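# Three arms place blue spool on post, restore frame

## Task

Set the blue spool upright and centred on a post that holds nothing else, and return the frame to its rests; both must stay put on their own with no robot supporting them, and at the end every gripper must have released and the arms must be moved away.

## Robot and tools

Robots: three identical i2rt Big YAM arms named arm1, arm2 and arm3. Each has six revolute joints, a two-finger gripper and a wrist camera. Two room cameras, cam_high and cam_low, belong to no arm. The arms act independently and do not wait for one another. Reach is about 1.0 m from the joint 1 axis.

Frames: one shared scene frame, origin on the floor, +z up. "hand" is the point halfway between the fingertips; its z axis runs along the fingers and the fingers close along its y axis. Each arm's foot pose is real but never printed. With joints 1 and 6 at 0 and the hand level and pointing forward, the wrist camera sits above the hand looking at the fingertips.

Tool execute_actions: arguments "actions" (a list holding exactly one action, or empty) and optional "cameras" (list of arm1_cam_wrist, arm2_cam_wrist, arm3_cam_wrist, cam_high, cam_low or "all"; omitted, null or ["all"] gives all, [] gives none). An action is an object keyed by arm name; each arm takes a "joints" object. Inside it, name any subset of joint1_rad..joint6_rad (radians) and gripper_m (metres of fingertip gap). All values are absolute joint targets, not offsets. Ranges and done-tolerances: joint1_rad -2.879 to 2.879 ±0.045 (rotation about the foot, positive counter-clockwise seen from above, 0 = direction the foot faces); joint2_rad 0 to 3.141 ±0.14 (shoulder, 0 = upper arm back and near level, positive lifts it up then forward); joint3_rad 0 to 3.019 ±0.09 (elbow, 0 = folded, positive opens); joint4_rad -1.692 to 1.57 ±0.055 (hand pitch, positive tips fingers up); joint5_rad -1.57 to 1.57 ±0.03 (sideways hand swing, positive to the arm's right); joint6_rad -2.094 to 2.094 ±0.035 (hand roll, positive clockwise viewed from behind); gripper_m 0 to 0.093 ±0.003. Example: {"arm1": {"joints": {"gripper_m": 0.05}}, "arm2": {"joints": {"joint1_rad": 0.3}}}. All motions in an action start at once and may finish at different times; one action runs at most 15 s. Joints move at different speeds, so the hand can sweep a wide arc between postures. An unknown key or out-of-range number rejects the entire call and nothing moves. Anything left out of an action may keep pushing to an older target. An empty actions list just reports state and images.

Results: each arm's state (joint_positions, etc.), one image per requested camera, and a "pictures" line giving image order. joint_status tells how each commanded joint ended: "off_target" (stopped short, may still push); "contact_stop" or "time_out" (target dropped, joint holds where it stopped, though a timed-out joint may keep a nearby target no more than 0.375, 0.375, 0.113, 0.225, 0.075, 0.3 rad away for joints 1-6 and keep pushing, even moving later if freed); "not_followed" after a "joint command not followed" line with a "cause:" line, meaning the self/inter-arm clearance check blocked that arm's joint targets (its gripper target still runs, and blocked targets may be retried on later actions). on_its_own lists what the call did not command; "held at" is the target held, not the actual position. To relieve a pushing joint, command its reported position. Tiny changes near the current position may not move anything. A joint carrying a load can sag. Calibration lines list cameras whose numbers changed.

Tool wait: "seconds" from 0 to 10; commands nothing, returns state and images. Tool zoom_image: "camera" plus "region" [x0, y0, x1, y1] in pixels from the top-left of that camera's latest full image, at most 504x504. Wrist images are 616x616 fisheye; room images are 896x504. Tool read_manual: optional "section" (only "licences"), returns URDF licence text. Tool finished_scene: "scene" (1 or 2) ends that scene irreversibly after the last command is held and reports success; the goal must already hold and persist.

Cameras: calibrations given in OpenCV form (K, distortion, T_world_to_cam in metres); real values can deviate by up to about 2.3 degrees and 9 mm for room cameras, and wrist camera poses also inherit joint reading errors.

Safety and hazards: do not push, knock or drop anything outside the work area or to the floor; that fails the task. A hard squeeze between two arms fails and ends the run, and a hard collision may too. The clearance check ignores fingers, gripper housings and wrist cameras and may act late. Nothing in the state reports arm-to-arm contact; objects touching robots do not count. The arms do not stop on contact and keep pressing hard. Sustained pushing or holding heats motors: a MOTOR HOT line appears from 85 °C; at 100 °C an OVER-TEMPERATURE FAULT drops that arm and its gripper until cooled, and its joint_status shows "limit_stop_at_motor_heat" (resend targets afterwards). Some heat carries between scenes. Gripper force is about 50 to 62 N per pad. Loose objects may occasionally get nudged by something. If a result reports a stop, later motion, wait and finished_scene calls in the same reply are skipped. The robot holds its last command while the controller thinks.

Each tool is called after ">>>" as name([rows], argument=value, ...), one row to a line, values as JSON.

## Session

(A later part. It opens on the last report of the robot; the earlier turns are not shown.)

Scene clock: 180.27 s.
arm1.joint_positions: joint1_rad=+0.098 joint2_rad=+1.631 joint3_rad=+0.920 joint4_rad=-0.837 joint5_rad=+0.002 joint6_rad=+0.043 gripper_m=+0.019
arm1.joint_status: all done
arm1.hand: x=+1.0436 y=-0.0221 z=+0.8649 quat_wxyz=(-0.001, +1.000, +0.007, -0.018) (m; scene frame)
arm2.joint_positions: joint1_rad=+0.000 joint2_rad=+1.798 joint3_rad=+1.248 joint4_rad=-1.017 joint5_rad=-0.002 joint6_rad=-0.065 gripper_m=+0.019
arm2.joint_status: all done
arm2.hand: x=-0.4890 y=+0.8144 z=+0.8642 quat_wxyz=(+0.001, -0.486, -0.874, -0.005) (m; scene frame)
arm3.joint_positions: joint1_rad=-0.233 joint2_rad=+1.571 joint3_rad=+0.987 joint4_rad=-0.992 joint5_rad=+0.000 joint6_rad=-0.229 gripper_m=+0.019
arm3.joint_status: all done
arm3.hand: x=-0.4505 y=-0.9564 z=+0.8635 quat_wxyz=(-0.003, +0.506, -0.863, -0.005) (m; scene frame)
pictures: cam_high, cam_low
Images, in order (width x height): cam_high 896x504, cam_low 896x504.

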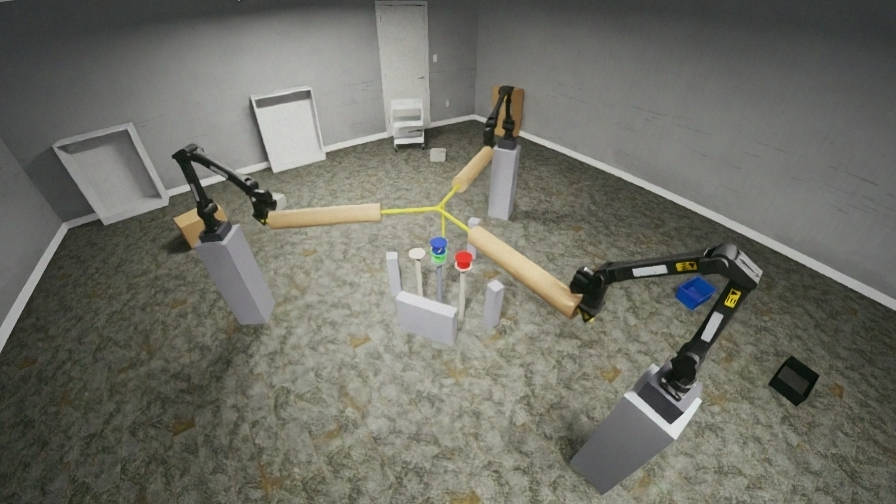

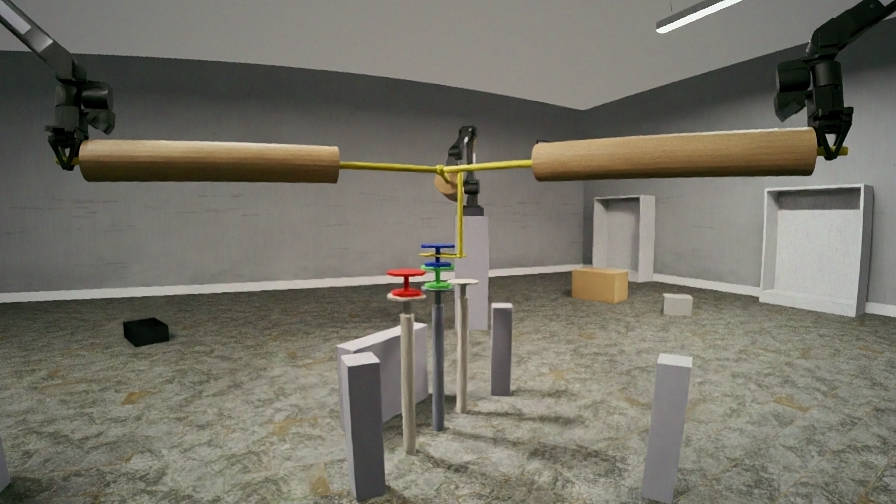

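>>> execute_actions([
  {"arm1":{"joints":{"joint2_rad":1.516,"joint3_rad":1.03,"joint4_rad":-0.983}},"arm2":{"joints":{"joint2_rad":1.70,"joint3_rad":1.345,"joint4_rad":-1.155}},"arm3":{"joints":{"joint2_rad":1.477,"joint3_rad":1.09,"joint4_rad":-1.124}}},
], cameras=["cam_low","cam_high"])

>>> zoom_image(camera="cam_low", region=[400, 210, 520, 300])

>>> zoom_image(camera="cam_high", region=[390, 180, 510, 280])

Scene clock: 185.63 s.
arm1.joint_positions: joint1_rad=+0.098 joint2_rad=+1.548 joint3_rad=+0.966 joint4_rad=-0.960 joint5_rad=-0.001 joint6_rad=+0.043 gripper_m=+0.019
arm1.joint_status: all done
arm1.hand: x=+1.0440 y=-0.0227 z=+0.9107 quat_wxyz=(+0.000, +1.000, +0.006, -0.021) (m; scene frame)
arm2.joint_positions: joint1_rad=+0.000 joint2_rad=+1.721 joint3_rad=+1.303 joint4_rad=-1.131 joint5_rad=-0.001 joint6_rad=-0.065 gripper_m=+0.019
arm2.joint_status: all done
arm2.hand: x=-0.4891 y=+0.8135 z=+0.9194 quat_wxyz=(-0.006, -0.486, -0.874, +0.001) (m; scene frame)
arm3.joint_positions: joint1_rad=-0.233 joint2_rad=+1.501 joint3_rad=+1.040 joint4_rad=-1.106 joint5_rad=-0.001 joint6_rad=-0.229 gripper_m=+0.019
arm3.joint_status: all done
arm3.hand: x=-0.4512 y=-0.9574 z=+0.9083 quat_wxyz=(-0.007, +0.506, -0.863, -0.007) (m; scene frame)
pictures: cam_high, cam_low
Images, in order (width x height): cam_high 896x504, cam_low 896x504.

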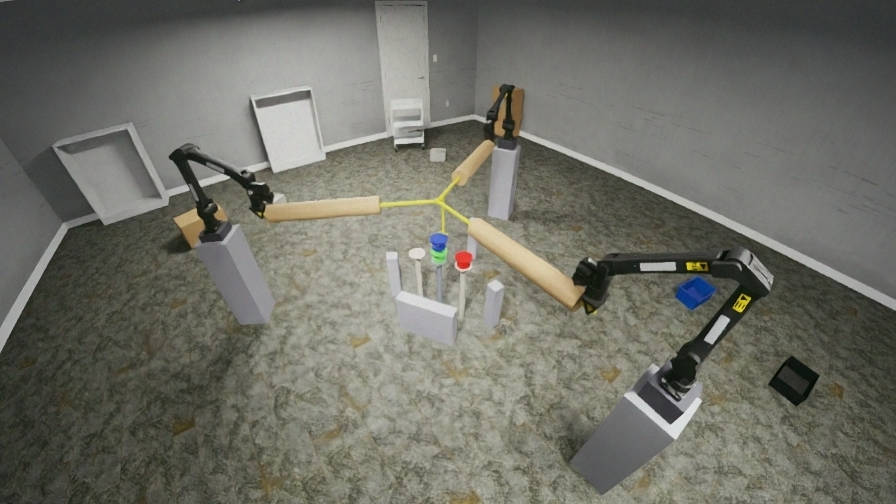

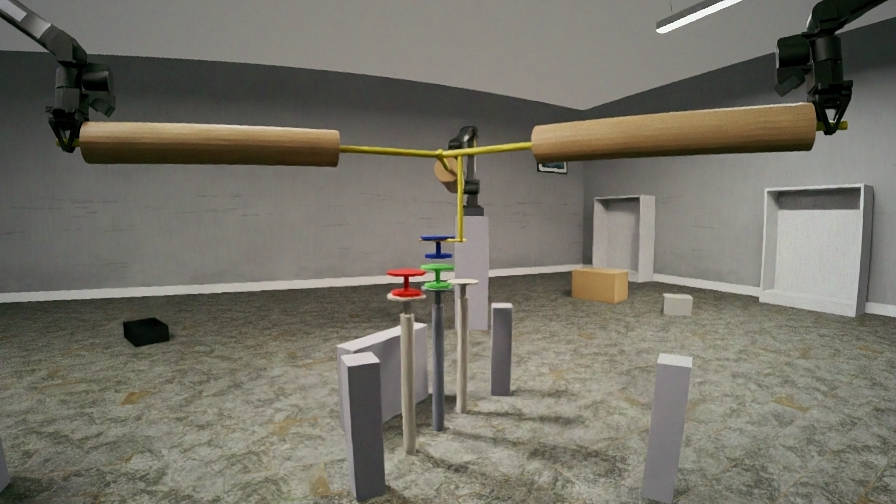

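Region (400, 210, 520, 300) of cam_low's 896x504 image, scaled by 4.200, with more detail than that image has; it fills the top 378 rows of this view, and the rest is white.

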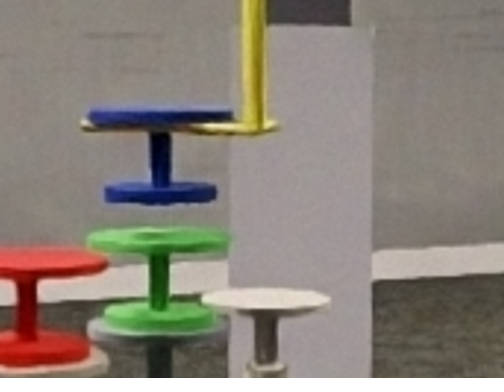

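Region (390, 180, 510, 280) of cam_high's 896x504 image, scaled by 4.200, with more detail than that image has.

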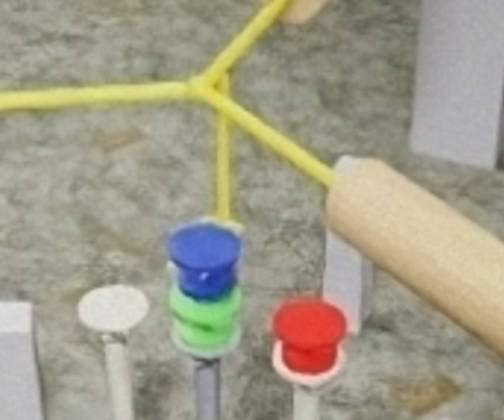

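>>> execute_actions([
  {"arm1":{"joints":{"joint1_rad":0.18,"joint2_rad":1.705,"joint3_rad":1.235,"joint4_rad":-1.042,"joint6_rad":0.133}},"arm2":{"joints":{"joint1_rad":-0.158,"joint2_rad":1.757,"joint3_rad":1.388,"joint4_rad":-1.17,"joint6_rad":-0.23}},"arm3":{"joints":{"joint1_rad":-0.158,"joint2_rad":1.294,"joint3_rad":0.871,"joint4_rad":-1.13,"joint6_rad":-0.15}}},
], cameras=["cam_low"])

Scene clock: 198.53 s.
arm1.joint_positions: joint1_rad=+0.170 joint2_rad=+1.730 joint3_rad=+1.191 joint4_rad=-1.015 joint5_rad=-0.001 joint6_rad=+0.117 gripper_m=+0.019
arm1.joint_status: all done
arm1.hand: x=+0.9738 y=-0.0614 z=+0.9082 quat_wxyz=(+0.000, +1.000, +0.006, -0.015) (m; scene frame)
arm2.joint_positions: joint1_rad=-0.164 joint2_rad=+1.779 joint3_rad=+1.347 joint4_rad=-1.148 joint5_rad=-0.003 joint6_rad=-0.232 gripper_m=+0.019
arm2.joint_status: all done
arm2.hand: x=-0.5605 y=+0.7709 z=+0.9063 quat_wxyz=(+0.006, -0.485, -0.875, -0.009) (m; scene frame)
arm3.joint_positions: joint1_rad=-0.160 joint2_rad=+1.313 joint3_rad=+0.856 joint4_rad=-1.126 joint5_rad=+0.002 joint6_rad=-0.159 gripper_m=+0.019
arm3.joint_status: all done
arm3.hand: x=-0.5201 y=-0.9981 z=+0.9098 quat_wxyz=(+0.000, +0.506, -0.862, -0.003) (m; scene frame)
pictures: cam_low
Images, in order (width x height): cam_low 896x504.

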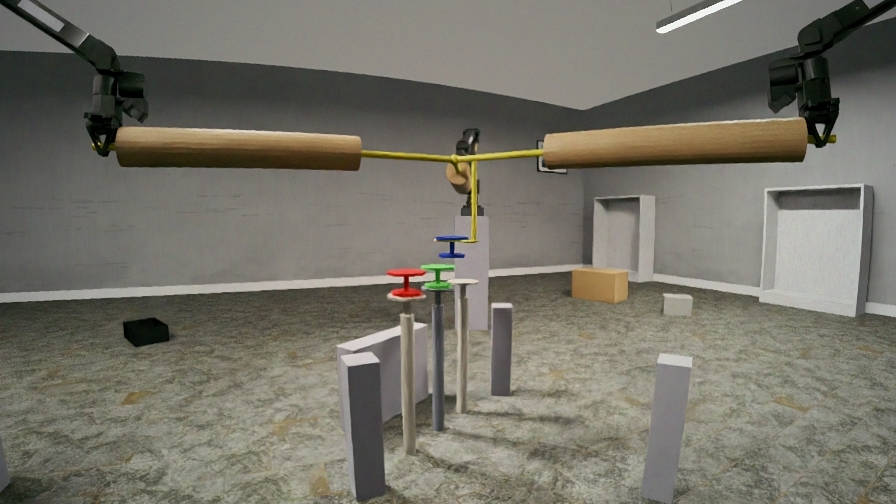

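>>> execute_actions([
  {"arm1":{"joints":{"joint1_rad":0.243,"joint2_rad":1.869,"joint3_rad":1.476,"joint4_rad":-1.122,"joint6_rad":0.194}},"arm2":{"joints":{"joint1_rad":-0.295,"joint2_rad":1.796,"joint3_rad":1.466,"joint4_rad":-1.192,"joint6_rad":-0.365}},"arm3":{"joints":{"joint1_rad":-0.06,"joint2_rad":1.082,"joint3_rad":0.703,"joint4_rad":-1.172,"joint6_rad":-0.05}}},
], cameras=["cam_low","cam_high"])

>>> zoom_image(camera="cam_low", region=[400, 210, 520, 300])

>>> zoom_image(camera="cam_high", region=[370, 180, 490, 280])

Scene clock: 202.43 s.
arm1.joint_positions: joint1_rad=+0.237 joint2_rad=+1.895 joint3_rad=+1.416 joint4_rad=-1.075 joint5_rad=+0.002 joint6_rad=+0.185 gripper_m=+0.019
arm1.joint_status: all done
arm1.hand: x=+0.9110 y=-0.1063 z=+0.9031 quat_wxyz=(+0.000, +1.000, +0.005, -0.015) (m; scene frame)
arm2.joint_positions: joint1_rad=-0.296 joint2_rad=+1.820 joint3_rad=+1.429 joint4_rad=-1.171 joint5_rad=-0.001 joint6_rad=-0.362 gripper_m=+0.019
arm2.joint_status: all done
arm2.hand: x=-0.6212 y=+0.7286 z=+0.9139 quat_wxyz=(+0.001, -0.485, -0.874, -0.002) (m; scene frame)
arm3.joint_positions: joint1_rad=-0.063 joint2_rad=+1.097 joint3_rad=+0.689 joint4_rad=-1.165 joint5_rad=-0.004 joint6_rad=-0.060 gripper_m=+0.019
arm3.joint_status: all done
arm3.hand: x=-0.5855 y=-1.0387 z=+0.9104 quat_wxyz=(-0.004, +0.506, -0.862, -0.007) (m; scene frame)
pictures: cam_high, cam_low
Images, in order (width x height): cam_high 896x504, cam_low 896x504.

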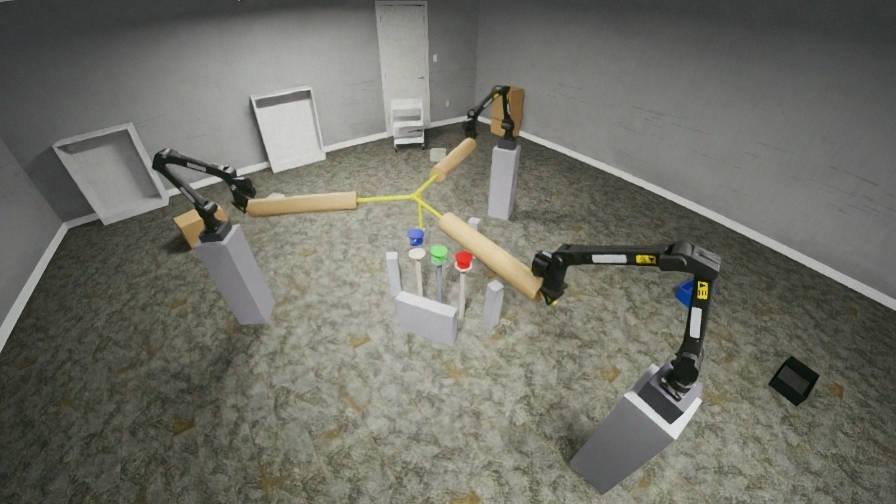

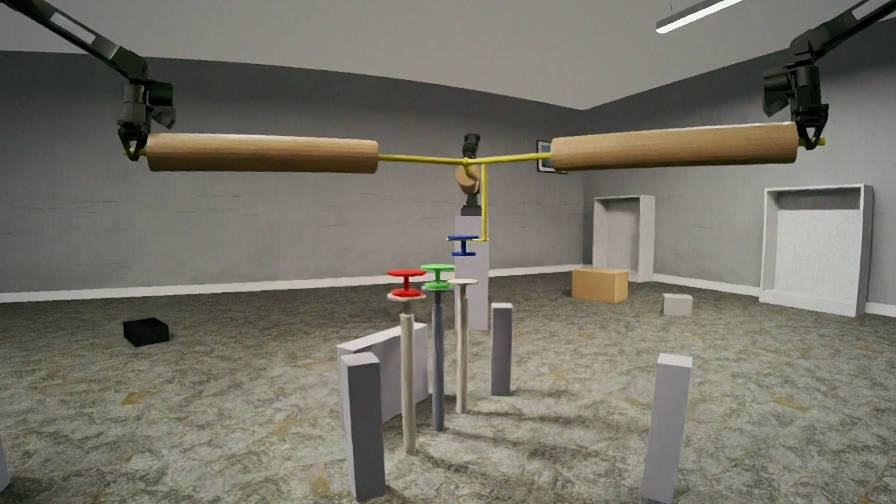

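Region (400, 210, 520, 300) of cam_low's 896x504 image, scaled by 4.200, with more detail than that image has; it fills the top 378 rows of this view, and the rest is white.

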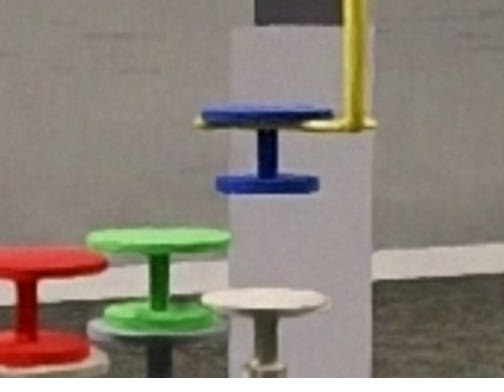

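Region (370, 180, 490, 280) of cam_high's 896x504 image, scaled by 4.200, with more detail than that image has.

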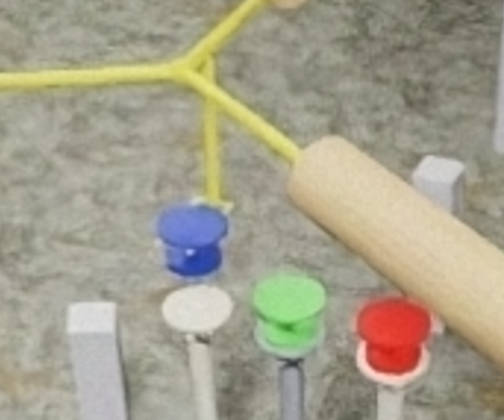

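>>> execute_actions([
  {"arm1":{"joints":{"joint2_rad":1.974,"joint3_rad":1.368,"joint4_rad":-0.908}},"arm2":{"joints":{"joint2_rad":1.894,"joint3_rad":1.352,"joint4_rad":-0.98}},"arm3":{"joints":{"joint2_rad":1.242,"joint3_rad":0.568,"joint4_rad":-0.874}}},
], cameras=["cam_low","cam_high"])

>>> zoom_image(camera="cam_low", region=[420, 235, 510, 300])

>>> zoom_image(camera="cam_high", region=[385, 215, 465, 280])

Scene clock: 208.90 s.
arm1.joint_positions: joint1_rad=+0.238 joint2_rad=+2.016 joint3_rad=+1.361 joint4_rad=-0.909 joint5_rad=-0.002 joint6_rad=+0.185 gripper_m=+0.019
arm1.joint_status: all done
arm1.hand: x=+0.9092 y=-0.1071 z=+0.8219 quat_wxyz=(+0.001, +1.000, +0.005, -0.010) (m; scene frame)
arm2.joint_positions: joint1_rad=-0.296 joint2_rad=+1.941 joint3_rad=+1.344 joint4_rad=-0.973 joint5_rad=+0.000 joint6_rad=-0.362 gripper_m=+0.019
arm2.joint_status: all done
arm2.hand: x=-0.6214 y=+0.7274 z=+0.8232 quat_wxyz=(+0.004, -0.486, -0.874, -0.004) (m; scene frame)
arm3.joint_positions: joint1_rad=-0.063 joint2_rad=+1.258 joint3_rad=+0.556 joint4_rad=-0.886 joint5_rad=-0.001 joint6_rad=-0.060 gripper_m=+0.019
arm3.joint_status: all done
arm3.hand: x=-0.5861 y=-1.0395 z=+0.8284 quat_wxyz=(+0.002, +0.506, -0.862, -0.003) (m; scene frame)
pictures: cam_high, cam_low
Images, in order (width x height): cam_high 896x504, cam_low 896x504.

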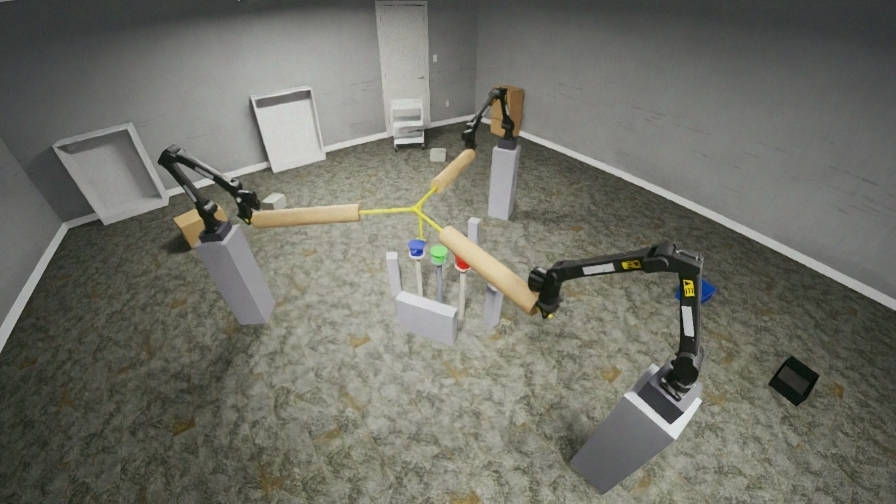

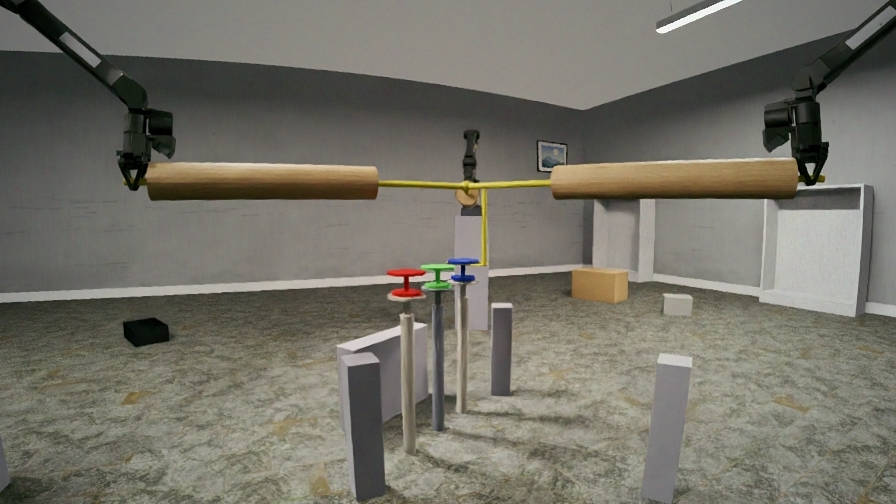

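Region (420, 235, 510, 300) of cam_low's 896x504 image, scaled by 5.600, with more detail than that image has.

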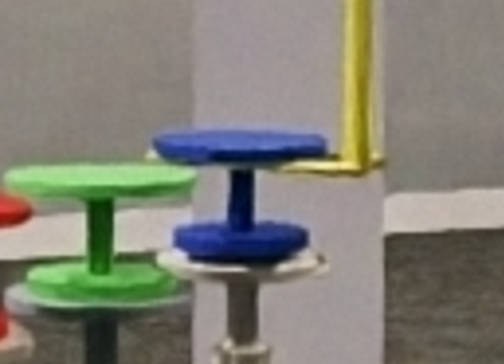

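Region (385, 215, 465, 280) of cam_high's 896x504 image, scaled by 6.300, with more detail than that image has; it fills the top 410 rows of this view, and the rest is white.

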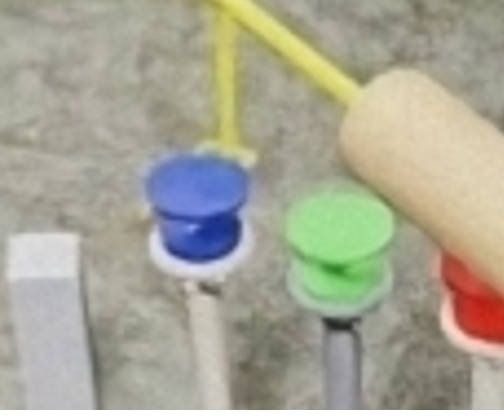

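>>> execute_actions([
  {"arm1":{"joints":{"joint2_rad":2.03,"joint3_rad":1.352,"joint4_rad":-0.845}},"arm2":{"joints":{"joint2_rad":1.945,"joint3_rad":1.328,"joint4_rad":-0.915}},"arm3":{"joints":{"joint2_rad":1.324,"joint3_rad":0.52,"joint4_rad":-0.745}}},
], cameras=["cam_low","cam_high"])

>>> zoom_image(camera="cam_low", region=[420, 235, 510, 300])

>>> zoom_image(camera="cam_high", region=[385, 215, 465, 280])

Scene clock: 214.50 s.
arm1.joint_positions: joint1_rad=+0.238 joint2_rad=+2.049 joint3_rad=+1.347 joint4_rad=-0.856 joint5_rad=-0.001 joint6_rad=+0.185 gripper_m=+0.019
arm1.joint_status: all done
arm1.hand: x=+0.9087 y=-0.1070 z=+0.8000 quat_wxyz=(+0.001, +1.000, +0.005, -0.012) (m; scene frame)
arm2.joint_positions: joint1_rad=-0.296 joint2_rad=+1.972 joint3_rad=+1.324 joint4_rad=-0.916 joint5_rad=+0.000 joint6_rad=-0.362 gripper_m=+0.019
arm2.joint_status: all done
arm2.hand: x=-0.6214 y=+0.7276 z=+0.8010 quat_wxyz=(+0.002, -0.486, -0.874, -0.002) (m; scene frame)
arm3.joint_positions: joint1_rad=-0.063 joint2_rad=+1.337 joint3_rad=+0.512 joint4_rad=-0.757 joint5_rad=-0.001 joint6_rad=-0.060 gripper_m=+0.019
arm3.joint_status: all done
arm3.hand: x=-0.5864 y=-1.0396 z=+0.7974 quat_wxyz=(+0.000, +0.506, -0.862, -0.004) (m; scene frame)
pictures: cam_high, cam_low
Images, in order (width x height): cam_high 896x504, cam_low 896x504.

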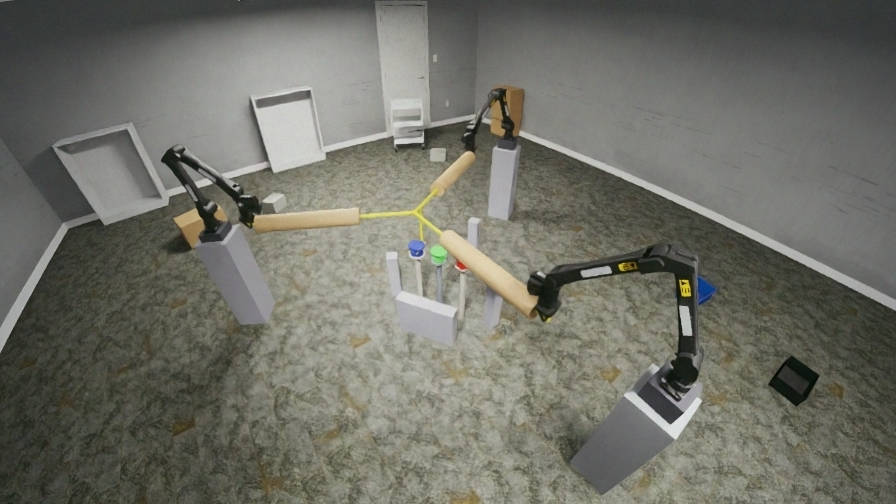

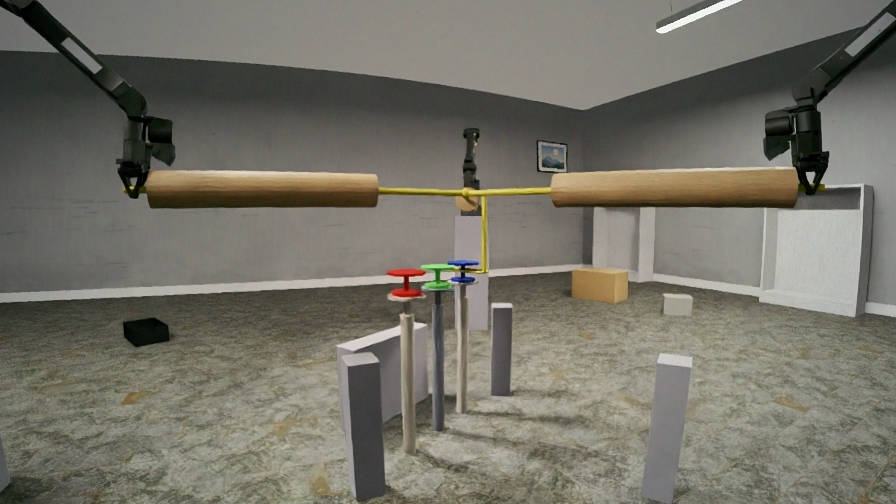

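Region (420, 235, 510, 300) of cam_low's 896x504 image, scaled by 5.600, with more detail than that image has.

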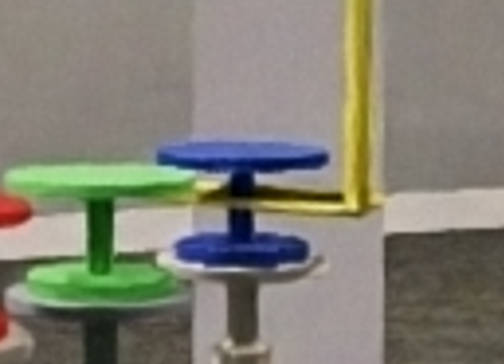

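Region (385, 215, 465, 280) of cam_high's 896x504 image, scaled by 6.300, with more detail than that image has; it fills the top 410 rows of this view, and the rest is white.

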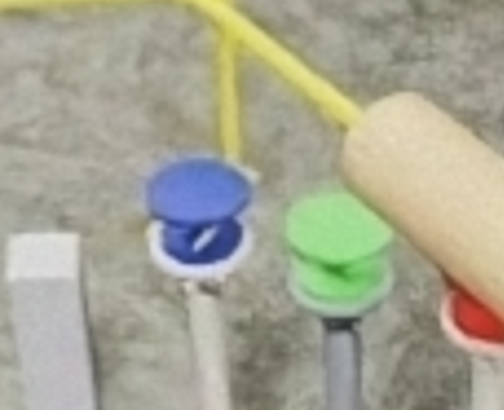

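>>> execute_actions([
  {"arm1":{"joints":{"joint1_rad":0.127,"joint2_rad":2.087,"joint3_rad":1.495,"joint4_rad":-0.908,"joint6_rad":0.068}},"arm2":{"joints":{"joint1_rad":-0.347,"joint2_rad":1.82,"joint3_rad":1.126,"joint4_rad":-0.83,"joint6_rad":-0.418}},"arm3":{"joints":{"joint1_rad":0.142,"joint2_rad":1.421,"joint3_rad":0.636,"joint4_rad":-0.735,"joint6_rad":0.15}}},
], cameras=["cam_low"])

>>> zoom_image(camera="cam_low", region=[420, 235, 530, 300])

Scene clock: 222.90 s.
arm1.joint_positions: joint1_rad=+0.120 joint2_rad=+2.105 joint3_rad=+1.433 joint4_rad=-0.881 joint5_rad=-0.001 joint6_rad=+0.065 gripper_m=+0.019
arm1.joint_status: all done
arm1.hand: x=+0.8746 y=-0.0451 z=+0.7959 quat_wxyz=(+0.000, +1.000, +0.007, -0.015) (m; scene frame)
arm2.joint_positions: joint1_rad=-0.348 joint2_rad=+1.853 joint3_rad=+1.117 joint4_rad=-0.835 joint5_rad=+0.001 joint6_rad=-0.414 gripper_m=+0.019
arm2.joint_status: all done
arm2.hand: x=-0.6580 y=+0.7851 z=+0.7987 quat_wxyz=(+0.004, -0.485, -0.874, -0.004) (m; scene frame)
arm3.joint_positions: joint1_rad=+0.138 joint2_rad=+1.432 joint3_rad=+0.599 joint4_rad=-0.737 joint5_rad=+0.000 joint6_rad=+0.139 gripper_m=+0.019
arm3.joint_status: all done
arm3.hand: x=-0.6185 y=-0.9817 z=+0.7965 quat_wxyz=(-0.006, +0.507, -0.862, -0.006) (m; scene frame)
pictures: cam_low
Images, in order (width x height): cam_low 896x504.

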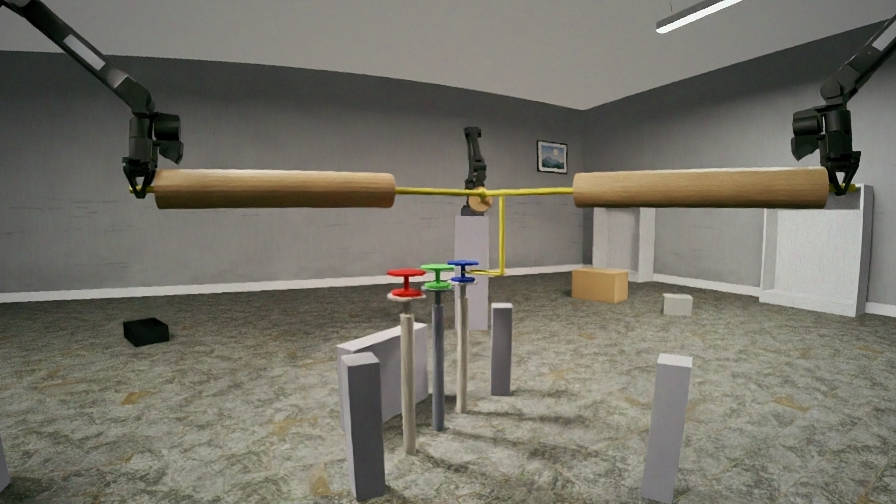

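Region (420, 235, 530, 300) of cam_low's 896x504 image, scaled by 4.582, with more detail than that image has; it fills the top 298 rows of this view, and the rest is white.

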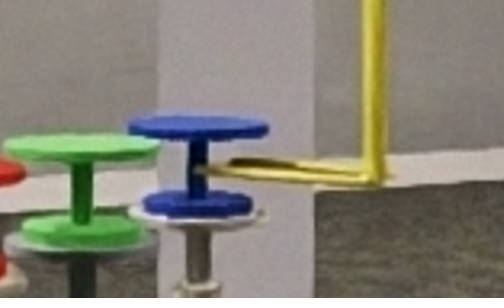

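>>> execute_actions([
  {"arm1":{"joints":{"joint1_rad":0.027,"joint2_rad":2.168,"joint3_rad":1.642,"joint4_rad":-0.98,"joint6_rad":-0.035}},"arm2":{"joints":{"joint1_rad":-0.416,"joint2_rad":1.684,"joint3_rad":0.917,"joint4_rad":-0.752,"joint6_rad":-0.487}},"arm3":{"joints":{"joint1_rad":0.318,"joint2_rad":1.543,"joint3_rad":0.768,"joint4_rad":-0.765,"joint6_rad":0.328}}},
], cameras=["cam_low","cam_high"])

Scene clock: 225.20 s.
arm1.joint_positions: joint1_rad=+0.019 joint2_rad=+2.188 joint3_rad=+1.579 joint4_rad=-0.949 joint5_rad=+0.000 joint6_rad=-0.034 gripper_m=+0.019
arm1.joint_status: all done
arm1.hand: x=+0.8364 y=+0.0142 z=+0.7942 quat_wxyz=(-0.001, +1.000, +0.006, -0.013) (m; scene frame)
arm2.joint_positions: joint1_rad=-0.417 joint2_rad=+1.711 joint3_rad=+0.907 joint4_rad=-0.756 joint5_rad=+0.001 joint6_rad=-0.481 gripper_m=+0.019
arm2.joint_status: all done
arm2.hand: x=-0.6954 y=+0.8472 z=+0.8015 quat_wxyz=(+0.001, -0.486, -0.874, +0.000) (m; scene frame)
arm3.joint_positions: joint1_rad=+0.315 joint2_rad=+1.556 joint3_rad=+0.738 joint4_rad=-0.764 joint5_rad=+0.000 joint6_rad=+0.318 gripper_m=+0.019
arm3.joint_status: all done
arm3.hand: x=-0.6590 y=-0.9196 z=+0.7964 quat_wxyz=(-0.002, +0.506, -0.863, -0.002) (m; scene frame)
pictures: cam_high, cam_low
Images, in order (width x height): cam_high 896x504, cam_low 896x504.

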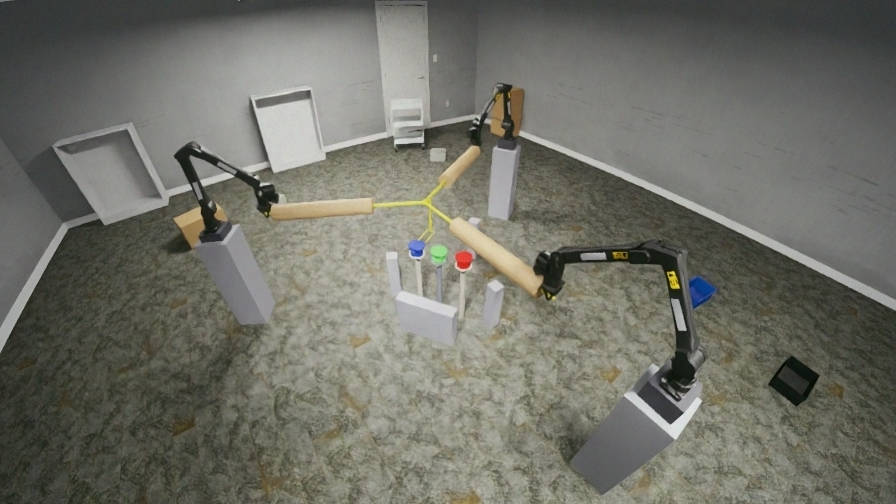

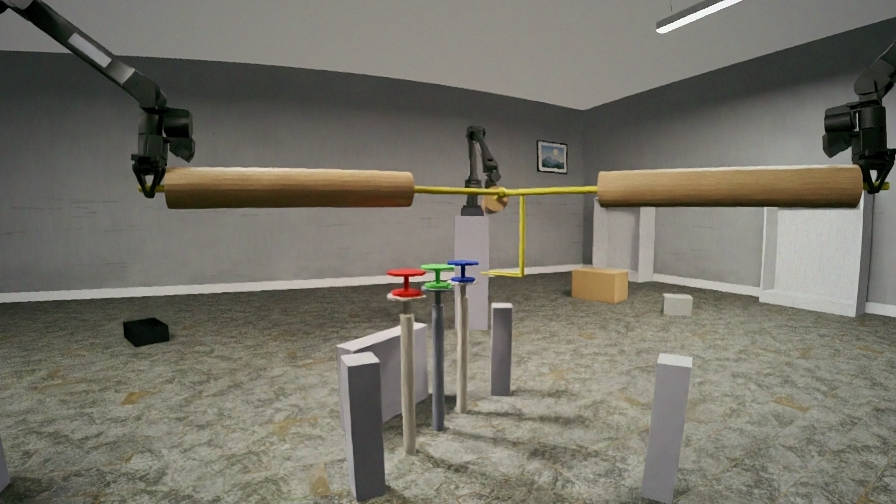

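>>> execute_actions([
  {"arm1":{"joints":{"joint1_rad":-0.135,"joint2_rad":2.222,"joint3_rad":1.465,"joint4_rad":-0.76,"joint6_rad":-0.195}},"arm2":{"joints":{"joint1_rad":-0.278,"joint2_rad":1.736,"joint3_rad":0.632,"joint4_rad":-0.43,"joint6_rad":-0.336}},"arm3":{"joints":{"joint1_rad":0.265,"joint2_rad":1.90,"joint3_rad":1.013,"joint4_rad":-0.637,"joint6_rad":0.265}}},
], cameras=[])

>>> execute_actions([
  {"arm1":{"joints":{"joint1_rad":-0.31,"joint2_rad":2.345,"joint3_rad":1.442,"joint4_rad":-0.612,"joint6_rad":-0.365}},"arm2":{"joints":{"joint1_rad":-0.05,"joint2_rad":1.962,"joint3_rad":0.438,"joint4_rad":-0.015,"joint6_rad":-0.106}},"arm3":{"joints":{"joint1_rad":0.237,"joint2_rad":2.218,"joint3_rad":1.34,"joint4_rad":-0.652,"joint6_rad":0.238}}},
], cameras=["cam_low","cam_high"])

Scene clock: 234.13 s.
arm1.joint_positions: joint1_rad=-0.145 joint2_rad=+2.252 joint3_rad=+1.460 joint4_rad=-0.769 joint5_rad=+0.001 joint6_rad=-0.199 gripper_m=+0.019
arm1.joint_status: all done
arm1.hand: x=+0.8752 y=+0.1094 z=+0.7219 quat_wxyz=(-0.002, +1.000, +0.006, -0.011) (m; scene frame)
arm2.joint_positions: joint1_rad=-0.273 joint2_rad=+1.750 joint3_rad=+0.622 joint4_rad=-0.441 joint5_rad=+0.000 joint6_rad=-0.340 gripper_m=+0.019
arm2.joint_status: all done
arm2.hand: x=-0.6565 y=+0.9440 z=+0.7274 quat_wxyz=(+0.003, -0.485, -0.874, -0.004) (m; scene frame)
arm3.joint_positions: joint1_rad=+0.269 joint2_rad=+1.917 joint3_rad=+0.984 joint4_rad=-0.633 joint5_rad=-0.001 joint6_rad=+0.275 gripper_m=+0.019
arm3.joint_status: all done
arm3.hand: x=-0.6201 y=-0.8240 z=+0.7236 quat_wxyz=(-0.007, +0.505, -0.863, -0.008) (m; scene frame)
pictures: none
No camera images: the call's "cameras" was empty. Leave "cameras" out to get every camera's image.

Scene clock: 235.27 s.
arm1.joint_positions: joint1_rad=-0.317 joint2_rad=+2.379 joint3_rad=+1.435 joint4_rad=-0.610 joint5_rad=+0.002 joint6_rad=-0.371 gripper_m=+0.019
arm1.joint_status: all done
arm1.hand: x=+0.9137 y=+0.2015 z=+0.6452 quat_wxyz=(-0.005, +1.000, +0.006, -0.013) (m; scene frame)
arm2.joint_positions: joint1_rad=-0.047 joint2_rad=+1.974 joint3_rad=+0.438 joint4_rad=-0.037 joint5_rad=+0.000 joint6_rad=-0.114 gripper_m=+0.019
arm2.joint_status: all done
arm2.hand: x=-0.6203 y=+1.0359 z=+0.6530 quat_wxyz=(+0.005, -0.485, -0.874, -0.006) (m; scene frame)
arm3.joint_positions: joint1_rad=+0.239 joint2_rad=+2.238 joint3_rad=+1.309 joint4_rad=-0.641 joint5_rad=+0.001 joint6_rad=+0.245 gripper_m=+0.019
arm3.joint_status: all done
arm3.hand: x=-0.5812 y=-0.7342 z=+0.6483 quat_wxyz=(-0.006, +0.504, -0.863, -0.006) (m; scene frame)
pictures: cam_high, cam_low
Images, in order (width x height): cam_high 896x504, cam_low 896x504.

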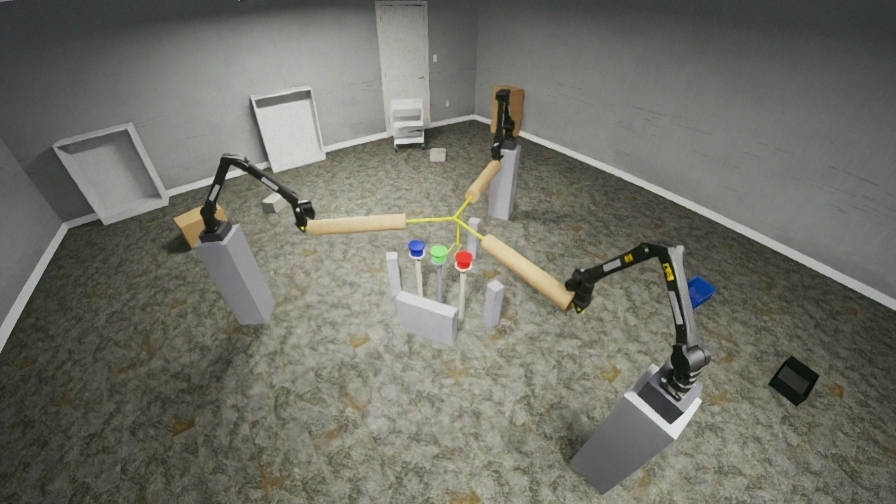

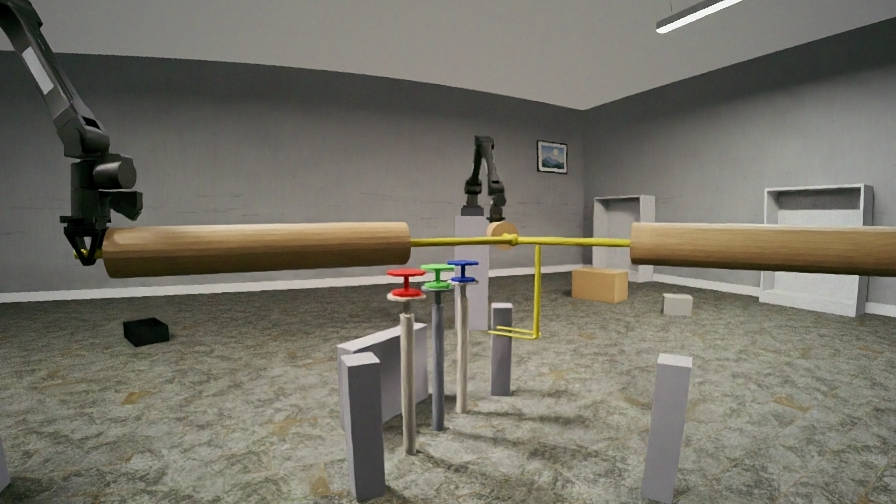

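>>> execute_actions([
  {"arm1":{"joints":{"joint2_rad":2.514,"joint3_rad":1.55,"joint4_rad":-0.508}},"arm2":{"joints":{"joint2_rad":2.302,"joint3_rad":0.54,"joint4_rad":0.238}},"arm3":{"joints":{"joint2_rad":2.392,"joint3_rad":1.387,"joint4_rad":-0.517}}},
], cameras=[])

>>> execute_actions([
  {"arm1":{"joints":{"joint2_rad":2.70,"joint3_rad":1.662,"joint4_rad":-0.438}},"arm2":{"joints":{"joint2_rad":2.587,"joint3_rad":0.678,"joint4_rad":0.379}},"arm3":{"joints":{"joint2_rad":2.577,"joint3_rad":1.474,"joint4_rad":-0.421}}},
], cameras=["cam_low","cam_high"])

Scene clock: 241.67 s.
arm1.joint_positions: joint1_rad=-0.310 joint2_rad=+2.557 joint3_rad=+1.504 joint4_rad=-0.512 joint5_rad=+0.004 joint6_rad=-0.365 gripper_m=+0.019
arm1.joint_status: all done
arm1.hand: x=+0.9158 y=+0.1964 z=+0.5628 quat_wxyz=(-0.004, +1.000, +0.006, -0.009) (m; scene frame)
arm2.joint_positions: joint1_rad=-0.047 joint2_rad=+2.319 joint3_rad=+0.539 joint4_rad=+0.218 joint5_rad=-0.002 joint6_rad=-0.114 gripper_m=+0.019
arm2.joint_status: all done
arm2.hand: x=-0.6175 y=+1.0314 z=+0.5707 quat_wxyz=(+0.000, -0.485, -0.874, -0.003) (m; scene frame)
arm3.joint_positions: joint1_rad=+0.234 joint2_rad=+2.422 joint3_rad=+1.353 joint4_rad=-0.508 joint5_rad=+0.003 joint6_rad=+0.241 gripper_m=+0.019
arm3.joint_status: all done
arm3.hand: x=-0.5792 y=-0.7383 z=+0.5620 quat_wxyz=(-0.004, +0.504, -0.864, -0.003) (m; scene frame)
pictures: none
No camera images: the call's "cameras" was empty. Leave "cameras" out to get every camera's image.

Scene clock: 242.60 s.
arm1.joint_positions: joint1_rad=-0.311 joint2_rad=+2.742 joint3_rad=+1.621 joint4_rad=-0.443 joint5_rad=+0.003 joint6_rad=-0.365 gripper_m=+0.019
arm1.joint_status: all done
arm1.hand: x=+0.9156 y=+0.1963 z=+0.4829 quat_wxyz=(-0.003, +1.000, +0.006, -0.009) (m; scene frame)
arm2.joint_positions: joint1_rad=-0.047 joint2_rad=+2.603 joint3_rad=+0.683 joint4_rad=+0.359 joint5_rad=-0.002 joint6_rad=-0.113 gripper_m=+0.019
arm2.joint_status: all done
arm2.hand: x=-0.6170 y=+1.0309 z=+0.4900 quat_wxyz=(-0.001, -0.485, -0.874, -0.003) (m; scene frame)
arm3.joint_positions: joint1_rad=+0.234 joint2_rad=+2.607 joint3_rad=+1.445 joint4_rad=-0.414 joint5_rad=+0.004 joint6_rad=+0.241 gripper_m=+0.019
arm3.joint_status: all done
arm3.hand: x=-0.5792 y=-0.7379 z=+0.4824 quat_wxyz=(-0.005, +0.504, -0.864, -0.003) (m; scene frame)
pictures: cam_high, cam_low
Images, in order (width x height): cam_high 896x504, cam_low 896x504.

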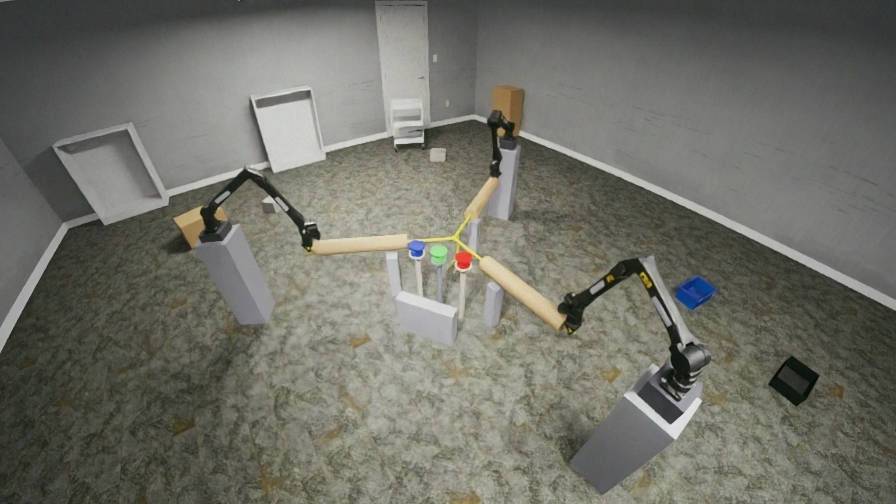

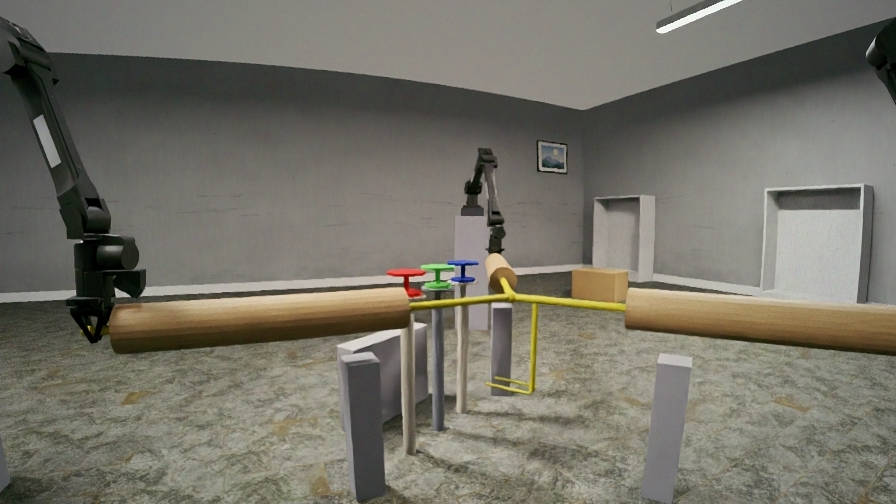

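>>> execute_actions([
  {"arm1":{"joints":{"joint1_rad":-0.32,"joint2_rad":2.83,"joint3_rad":1.768,"joint4_rad":-0.41}},"arm2":{"joints":{"joint1_rad":-0.055,"joint2_rad":2.754,"joint3_rad":0.784,"joint4_rad":0.432}},"arm3":{"joints":{"joint1_rad":0.246,"joint2_rad":2.704,"joint3_rad":1.562,"joint4_rad":-0.382}}},
], cameras=["cam_low"])

Scene clock: 245.17 s.
arm1.joint_positions: joint1_rad=-0.316 joint2_rad=+2.865 joint3_rad=+1.726 joint4_rad=-0.421 joint5_rad=+0.002 joint6_rad=-0.365 gripper_m=+0.019
arm1.joint_status: all done
arm1.hand: x=+0.9134 y=+0.1998 z=+0.4336 quat_wxyz=(-0.004, +1.000, +0.004, -0.011) (m; scene frame)
arm2.joint_positions: joint1_rad=-0.047 joint2_rad=+2.771 joint3_rad=+0.793 joint4_rad=+0.418 joint5_rad=-0.002 joint6_rad=-0.113 gripper_m=+0.019
arm2.joint_status: all done
arm2.hand: x=-0.6185 y=+1.0344 z=+0.4361 quat_wxyz=(-0.001, -0.485, -0.874, -0.003) (m; scene frame)
arm3.joint_positions: joint1_rad=+0.241 joint2_rad=+2.728 joint3_rad=+1.534 joint4_rad=-0.379 joint5_rad=+0.006 joint6_rad=+0.244 gripper_m=+0.019
arm3.joint_status: all done
arm3.hand: x=-0.5813 y=-0.7332 z=+0.4336 quat_wxyz=(-0.007, +0.506, -0.863, -0.003) (m; scene frame)
pictures: cam_low
Images, in order (width x height): cam_low 896x504.

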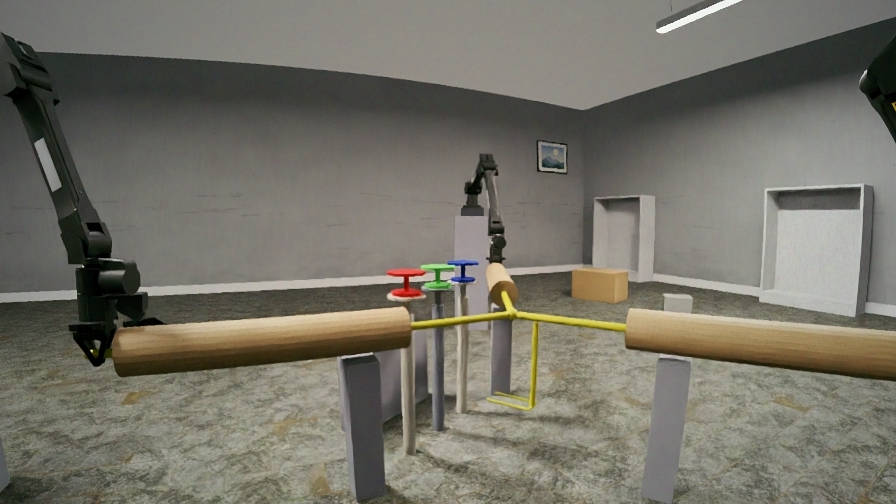

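>>> execute_actions([
  {"arm1":{"joints":{"joint2_rad":2.893,"joint3_rad":1.803,"joint4_rad":-0.405}},"arm2":{"joints":{"joint2_rad":2.803,"joint3_rad":0.82,"joint4_rad":0.438}},"arm3":{"joints":{"joint2_rad":2.758,"joint3_rad":1.589,"joint4_rad":-0.373}}},
], cameras=["cam_low"])

Scene clock: 247.50 s.
arm1.joint_positions: joint1_rad=-0.316 joint2_rad=+2.906 joint3_rad=+1.764 joint4_rad=-0.418 joint5_rad=+0.003 joint6_rad=-0.365 gripper_m=+0.019
arm1.joint_status: all done
arm1.hand: x=+0.9131 y=+0.2001 z=+0.4172 quat_wxyz=(-0.004, +1.000, +0.004, -0.011) (m; scene frame)
arm2.joint_positions: joint1_rad=-0.048 joint2_rad=+2.812 joint3_rad=+0.826 joint4_rad=+0.424 joint5_rad=+0.000 joint6_rad=-0.113 gripper_m=+0.019
arm2.joint_status: all done
arm2.hand: x=-0.6192 y=+1.0348 z=+0.4217 quat_wxyz=(+0.000, -0.486, -0.874, -0.003) (m; scene frame)
arm3.joint_positions: joint1_rad=+0.241 joint2_rad=+2.763 joint3_rad=+1.561 joint4_rad=-0.373 joint5_rad=+0.004 joint6_rad=+0.244 gripper_m=+0.019
arm3.joint_status: all done
arm3.hand: x=-0.5819 y=-0.7330 z=+0.4194 quat_wxyz=(-0.005, +0.506, -0.863, -0.003) (m; scene frame)
pictures: cam_low
Images, in order (width x height): cam_low 896x504.

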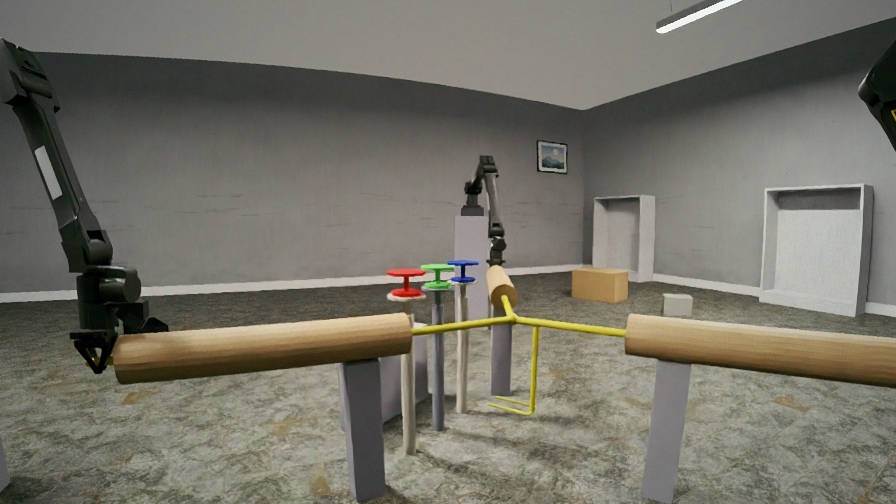

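>>> execute_actions([
  {"arm1":{"joints":{"joint2_rad":2.906,"joint3_rad":1.77,"joint4_rad":-0.418,"gripper_m":0.07}},"arm2":{"joints":{"joint2_rad":2.812,"joint3_rad":0.826,"joint4_rad":0.424,"gripper_m":0.07}},"arm3":{"joints":{"joint2_rad":2.765,"joint3_rad":1.565,"gripper_m":0.07}}},
], cameras=[])

>>> execute_actions([
  {"arm1":{"joints":{"joint2_rad":2.72,"joint3_rad":1.57,"joint4_rad":-0.44}},"arm2":{"joints":{"joint2_rad":2.59,"joint3_rad":0.635,"joint4_rad":0.37}},"arm3":{"joints":{"joint2_rad":2.59,"joint3_rad":1.40,"joint4_rad":-0.42}}},
], cameras=["cam_low"])

Scene clock: 251.63 s.
arm1.joint_positions: joint1_rad=-0.316 joint2_rad=+2.906 joint3_rad=+1.764 joint4_rad=-0.418 joint5_rad=+0.003 joint6_rad=-0.365 gripper_m=+0.070
arm1.joint_status: all done
arm1.hand: x=+0.9131 y=+0.2001 z=+0.4172 quat_wxyz=(-0.004, +1.000, +0.004, -0.011) (m; scene frame)
arm2.joint_positions: joint1_rad=-0.048 joint2_rad=+2.813 joint3_rad=+0.826 joint4_rad=+0.424 joint5_rad=+0.000 joint6_rad=-0.113 gripper_m=+0.070
arm2.joint_status: all done
arm2.hand: x=-0.6192 y=+1.0350 z=+0.4217 quat_wxyz=(+0.000, -0.486, -0.874, -0.003) (m; scene frame)
arm3.joint_positions: joint1_rad=+0.241 joint2_rad=+2.763 joint3_rad=+1.561 joint4_rad=-0.373 joint5_rad=+0.004 joint6_rad=+0.244 gripper_m=+0.070
arm3.joint_status: all done
arm3.hand: x=-0.5819 y=-0.7330 z=+0.4194 quat_wxyz=(-0.005, +0.506, -0.863, -0.003) (m; scene frame)
pictures: none
No camera images: the call's "cameras" was empty. Leave "cameras" out to get every camera's image.

Scene clock: 252.77 s.
arm1.joint_positions: joint1_rad=-0.316 joint2_rad=+2.736 joint3_rad=+1.575 joint4_rad=-0.429 joint5_rad=+0.003 joint6_rad=-0.365 gripper_m=+0.070
arm1.joint_status: all done
arm1.hand: x=+0.9355 y=+0.1919 z=+0.4789 quat_wxyz=(+0.001, +1.000, +0.004, +0.003) (m; scene frame)
arm2.joint_positions: joint1_rad=-0.048 joint2_rad=+2.589 joint3_rad=+0.649 joint4_rad=+0.376 joint5_rad=+0.000 joint6_rad=-0.113 gripper_m=+0.070
arm2.joint_status: all done
arm2.hand: x=-0.6217 y=+1.0397 z=+0.4979 quat_wxyz=(+0.001, -0.486, -0.874, -0.003) (m; scene frame)
arm3.joint_positions: joint1_rad=+0.241 joint2_rad=+2.585 joint3_rad=+1.399 joint4_rad=-0.418 joint5_rad=+0.004 joint6_rad=+0.244 gripper_m=+0.070
arm3.joint_status: all done
arm3.hand: x=-0.5876 y=-0.7545 z=+0.4868 quat_wxyz=(+0.005, +0.506, -0.863, +0.007) (m; scene frame)
pictures: cam_low
Images, in order (width x height): cam_low 896x504.

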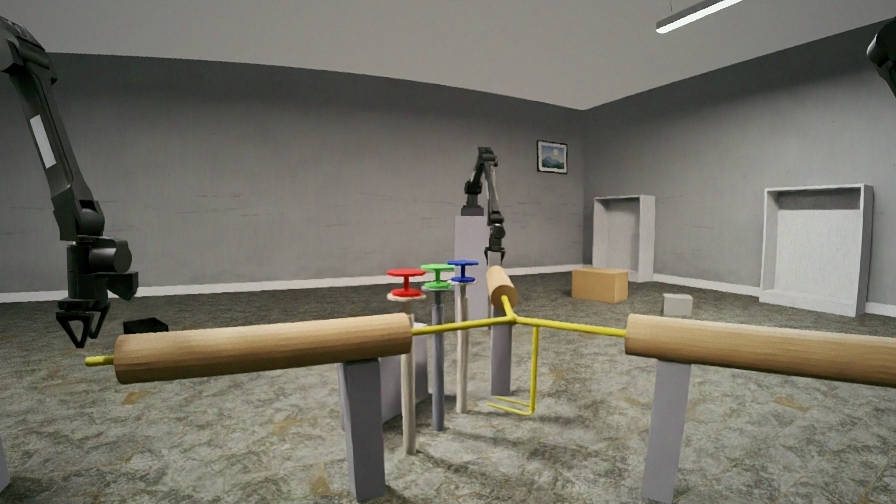

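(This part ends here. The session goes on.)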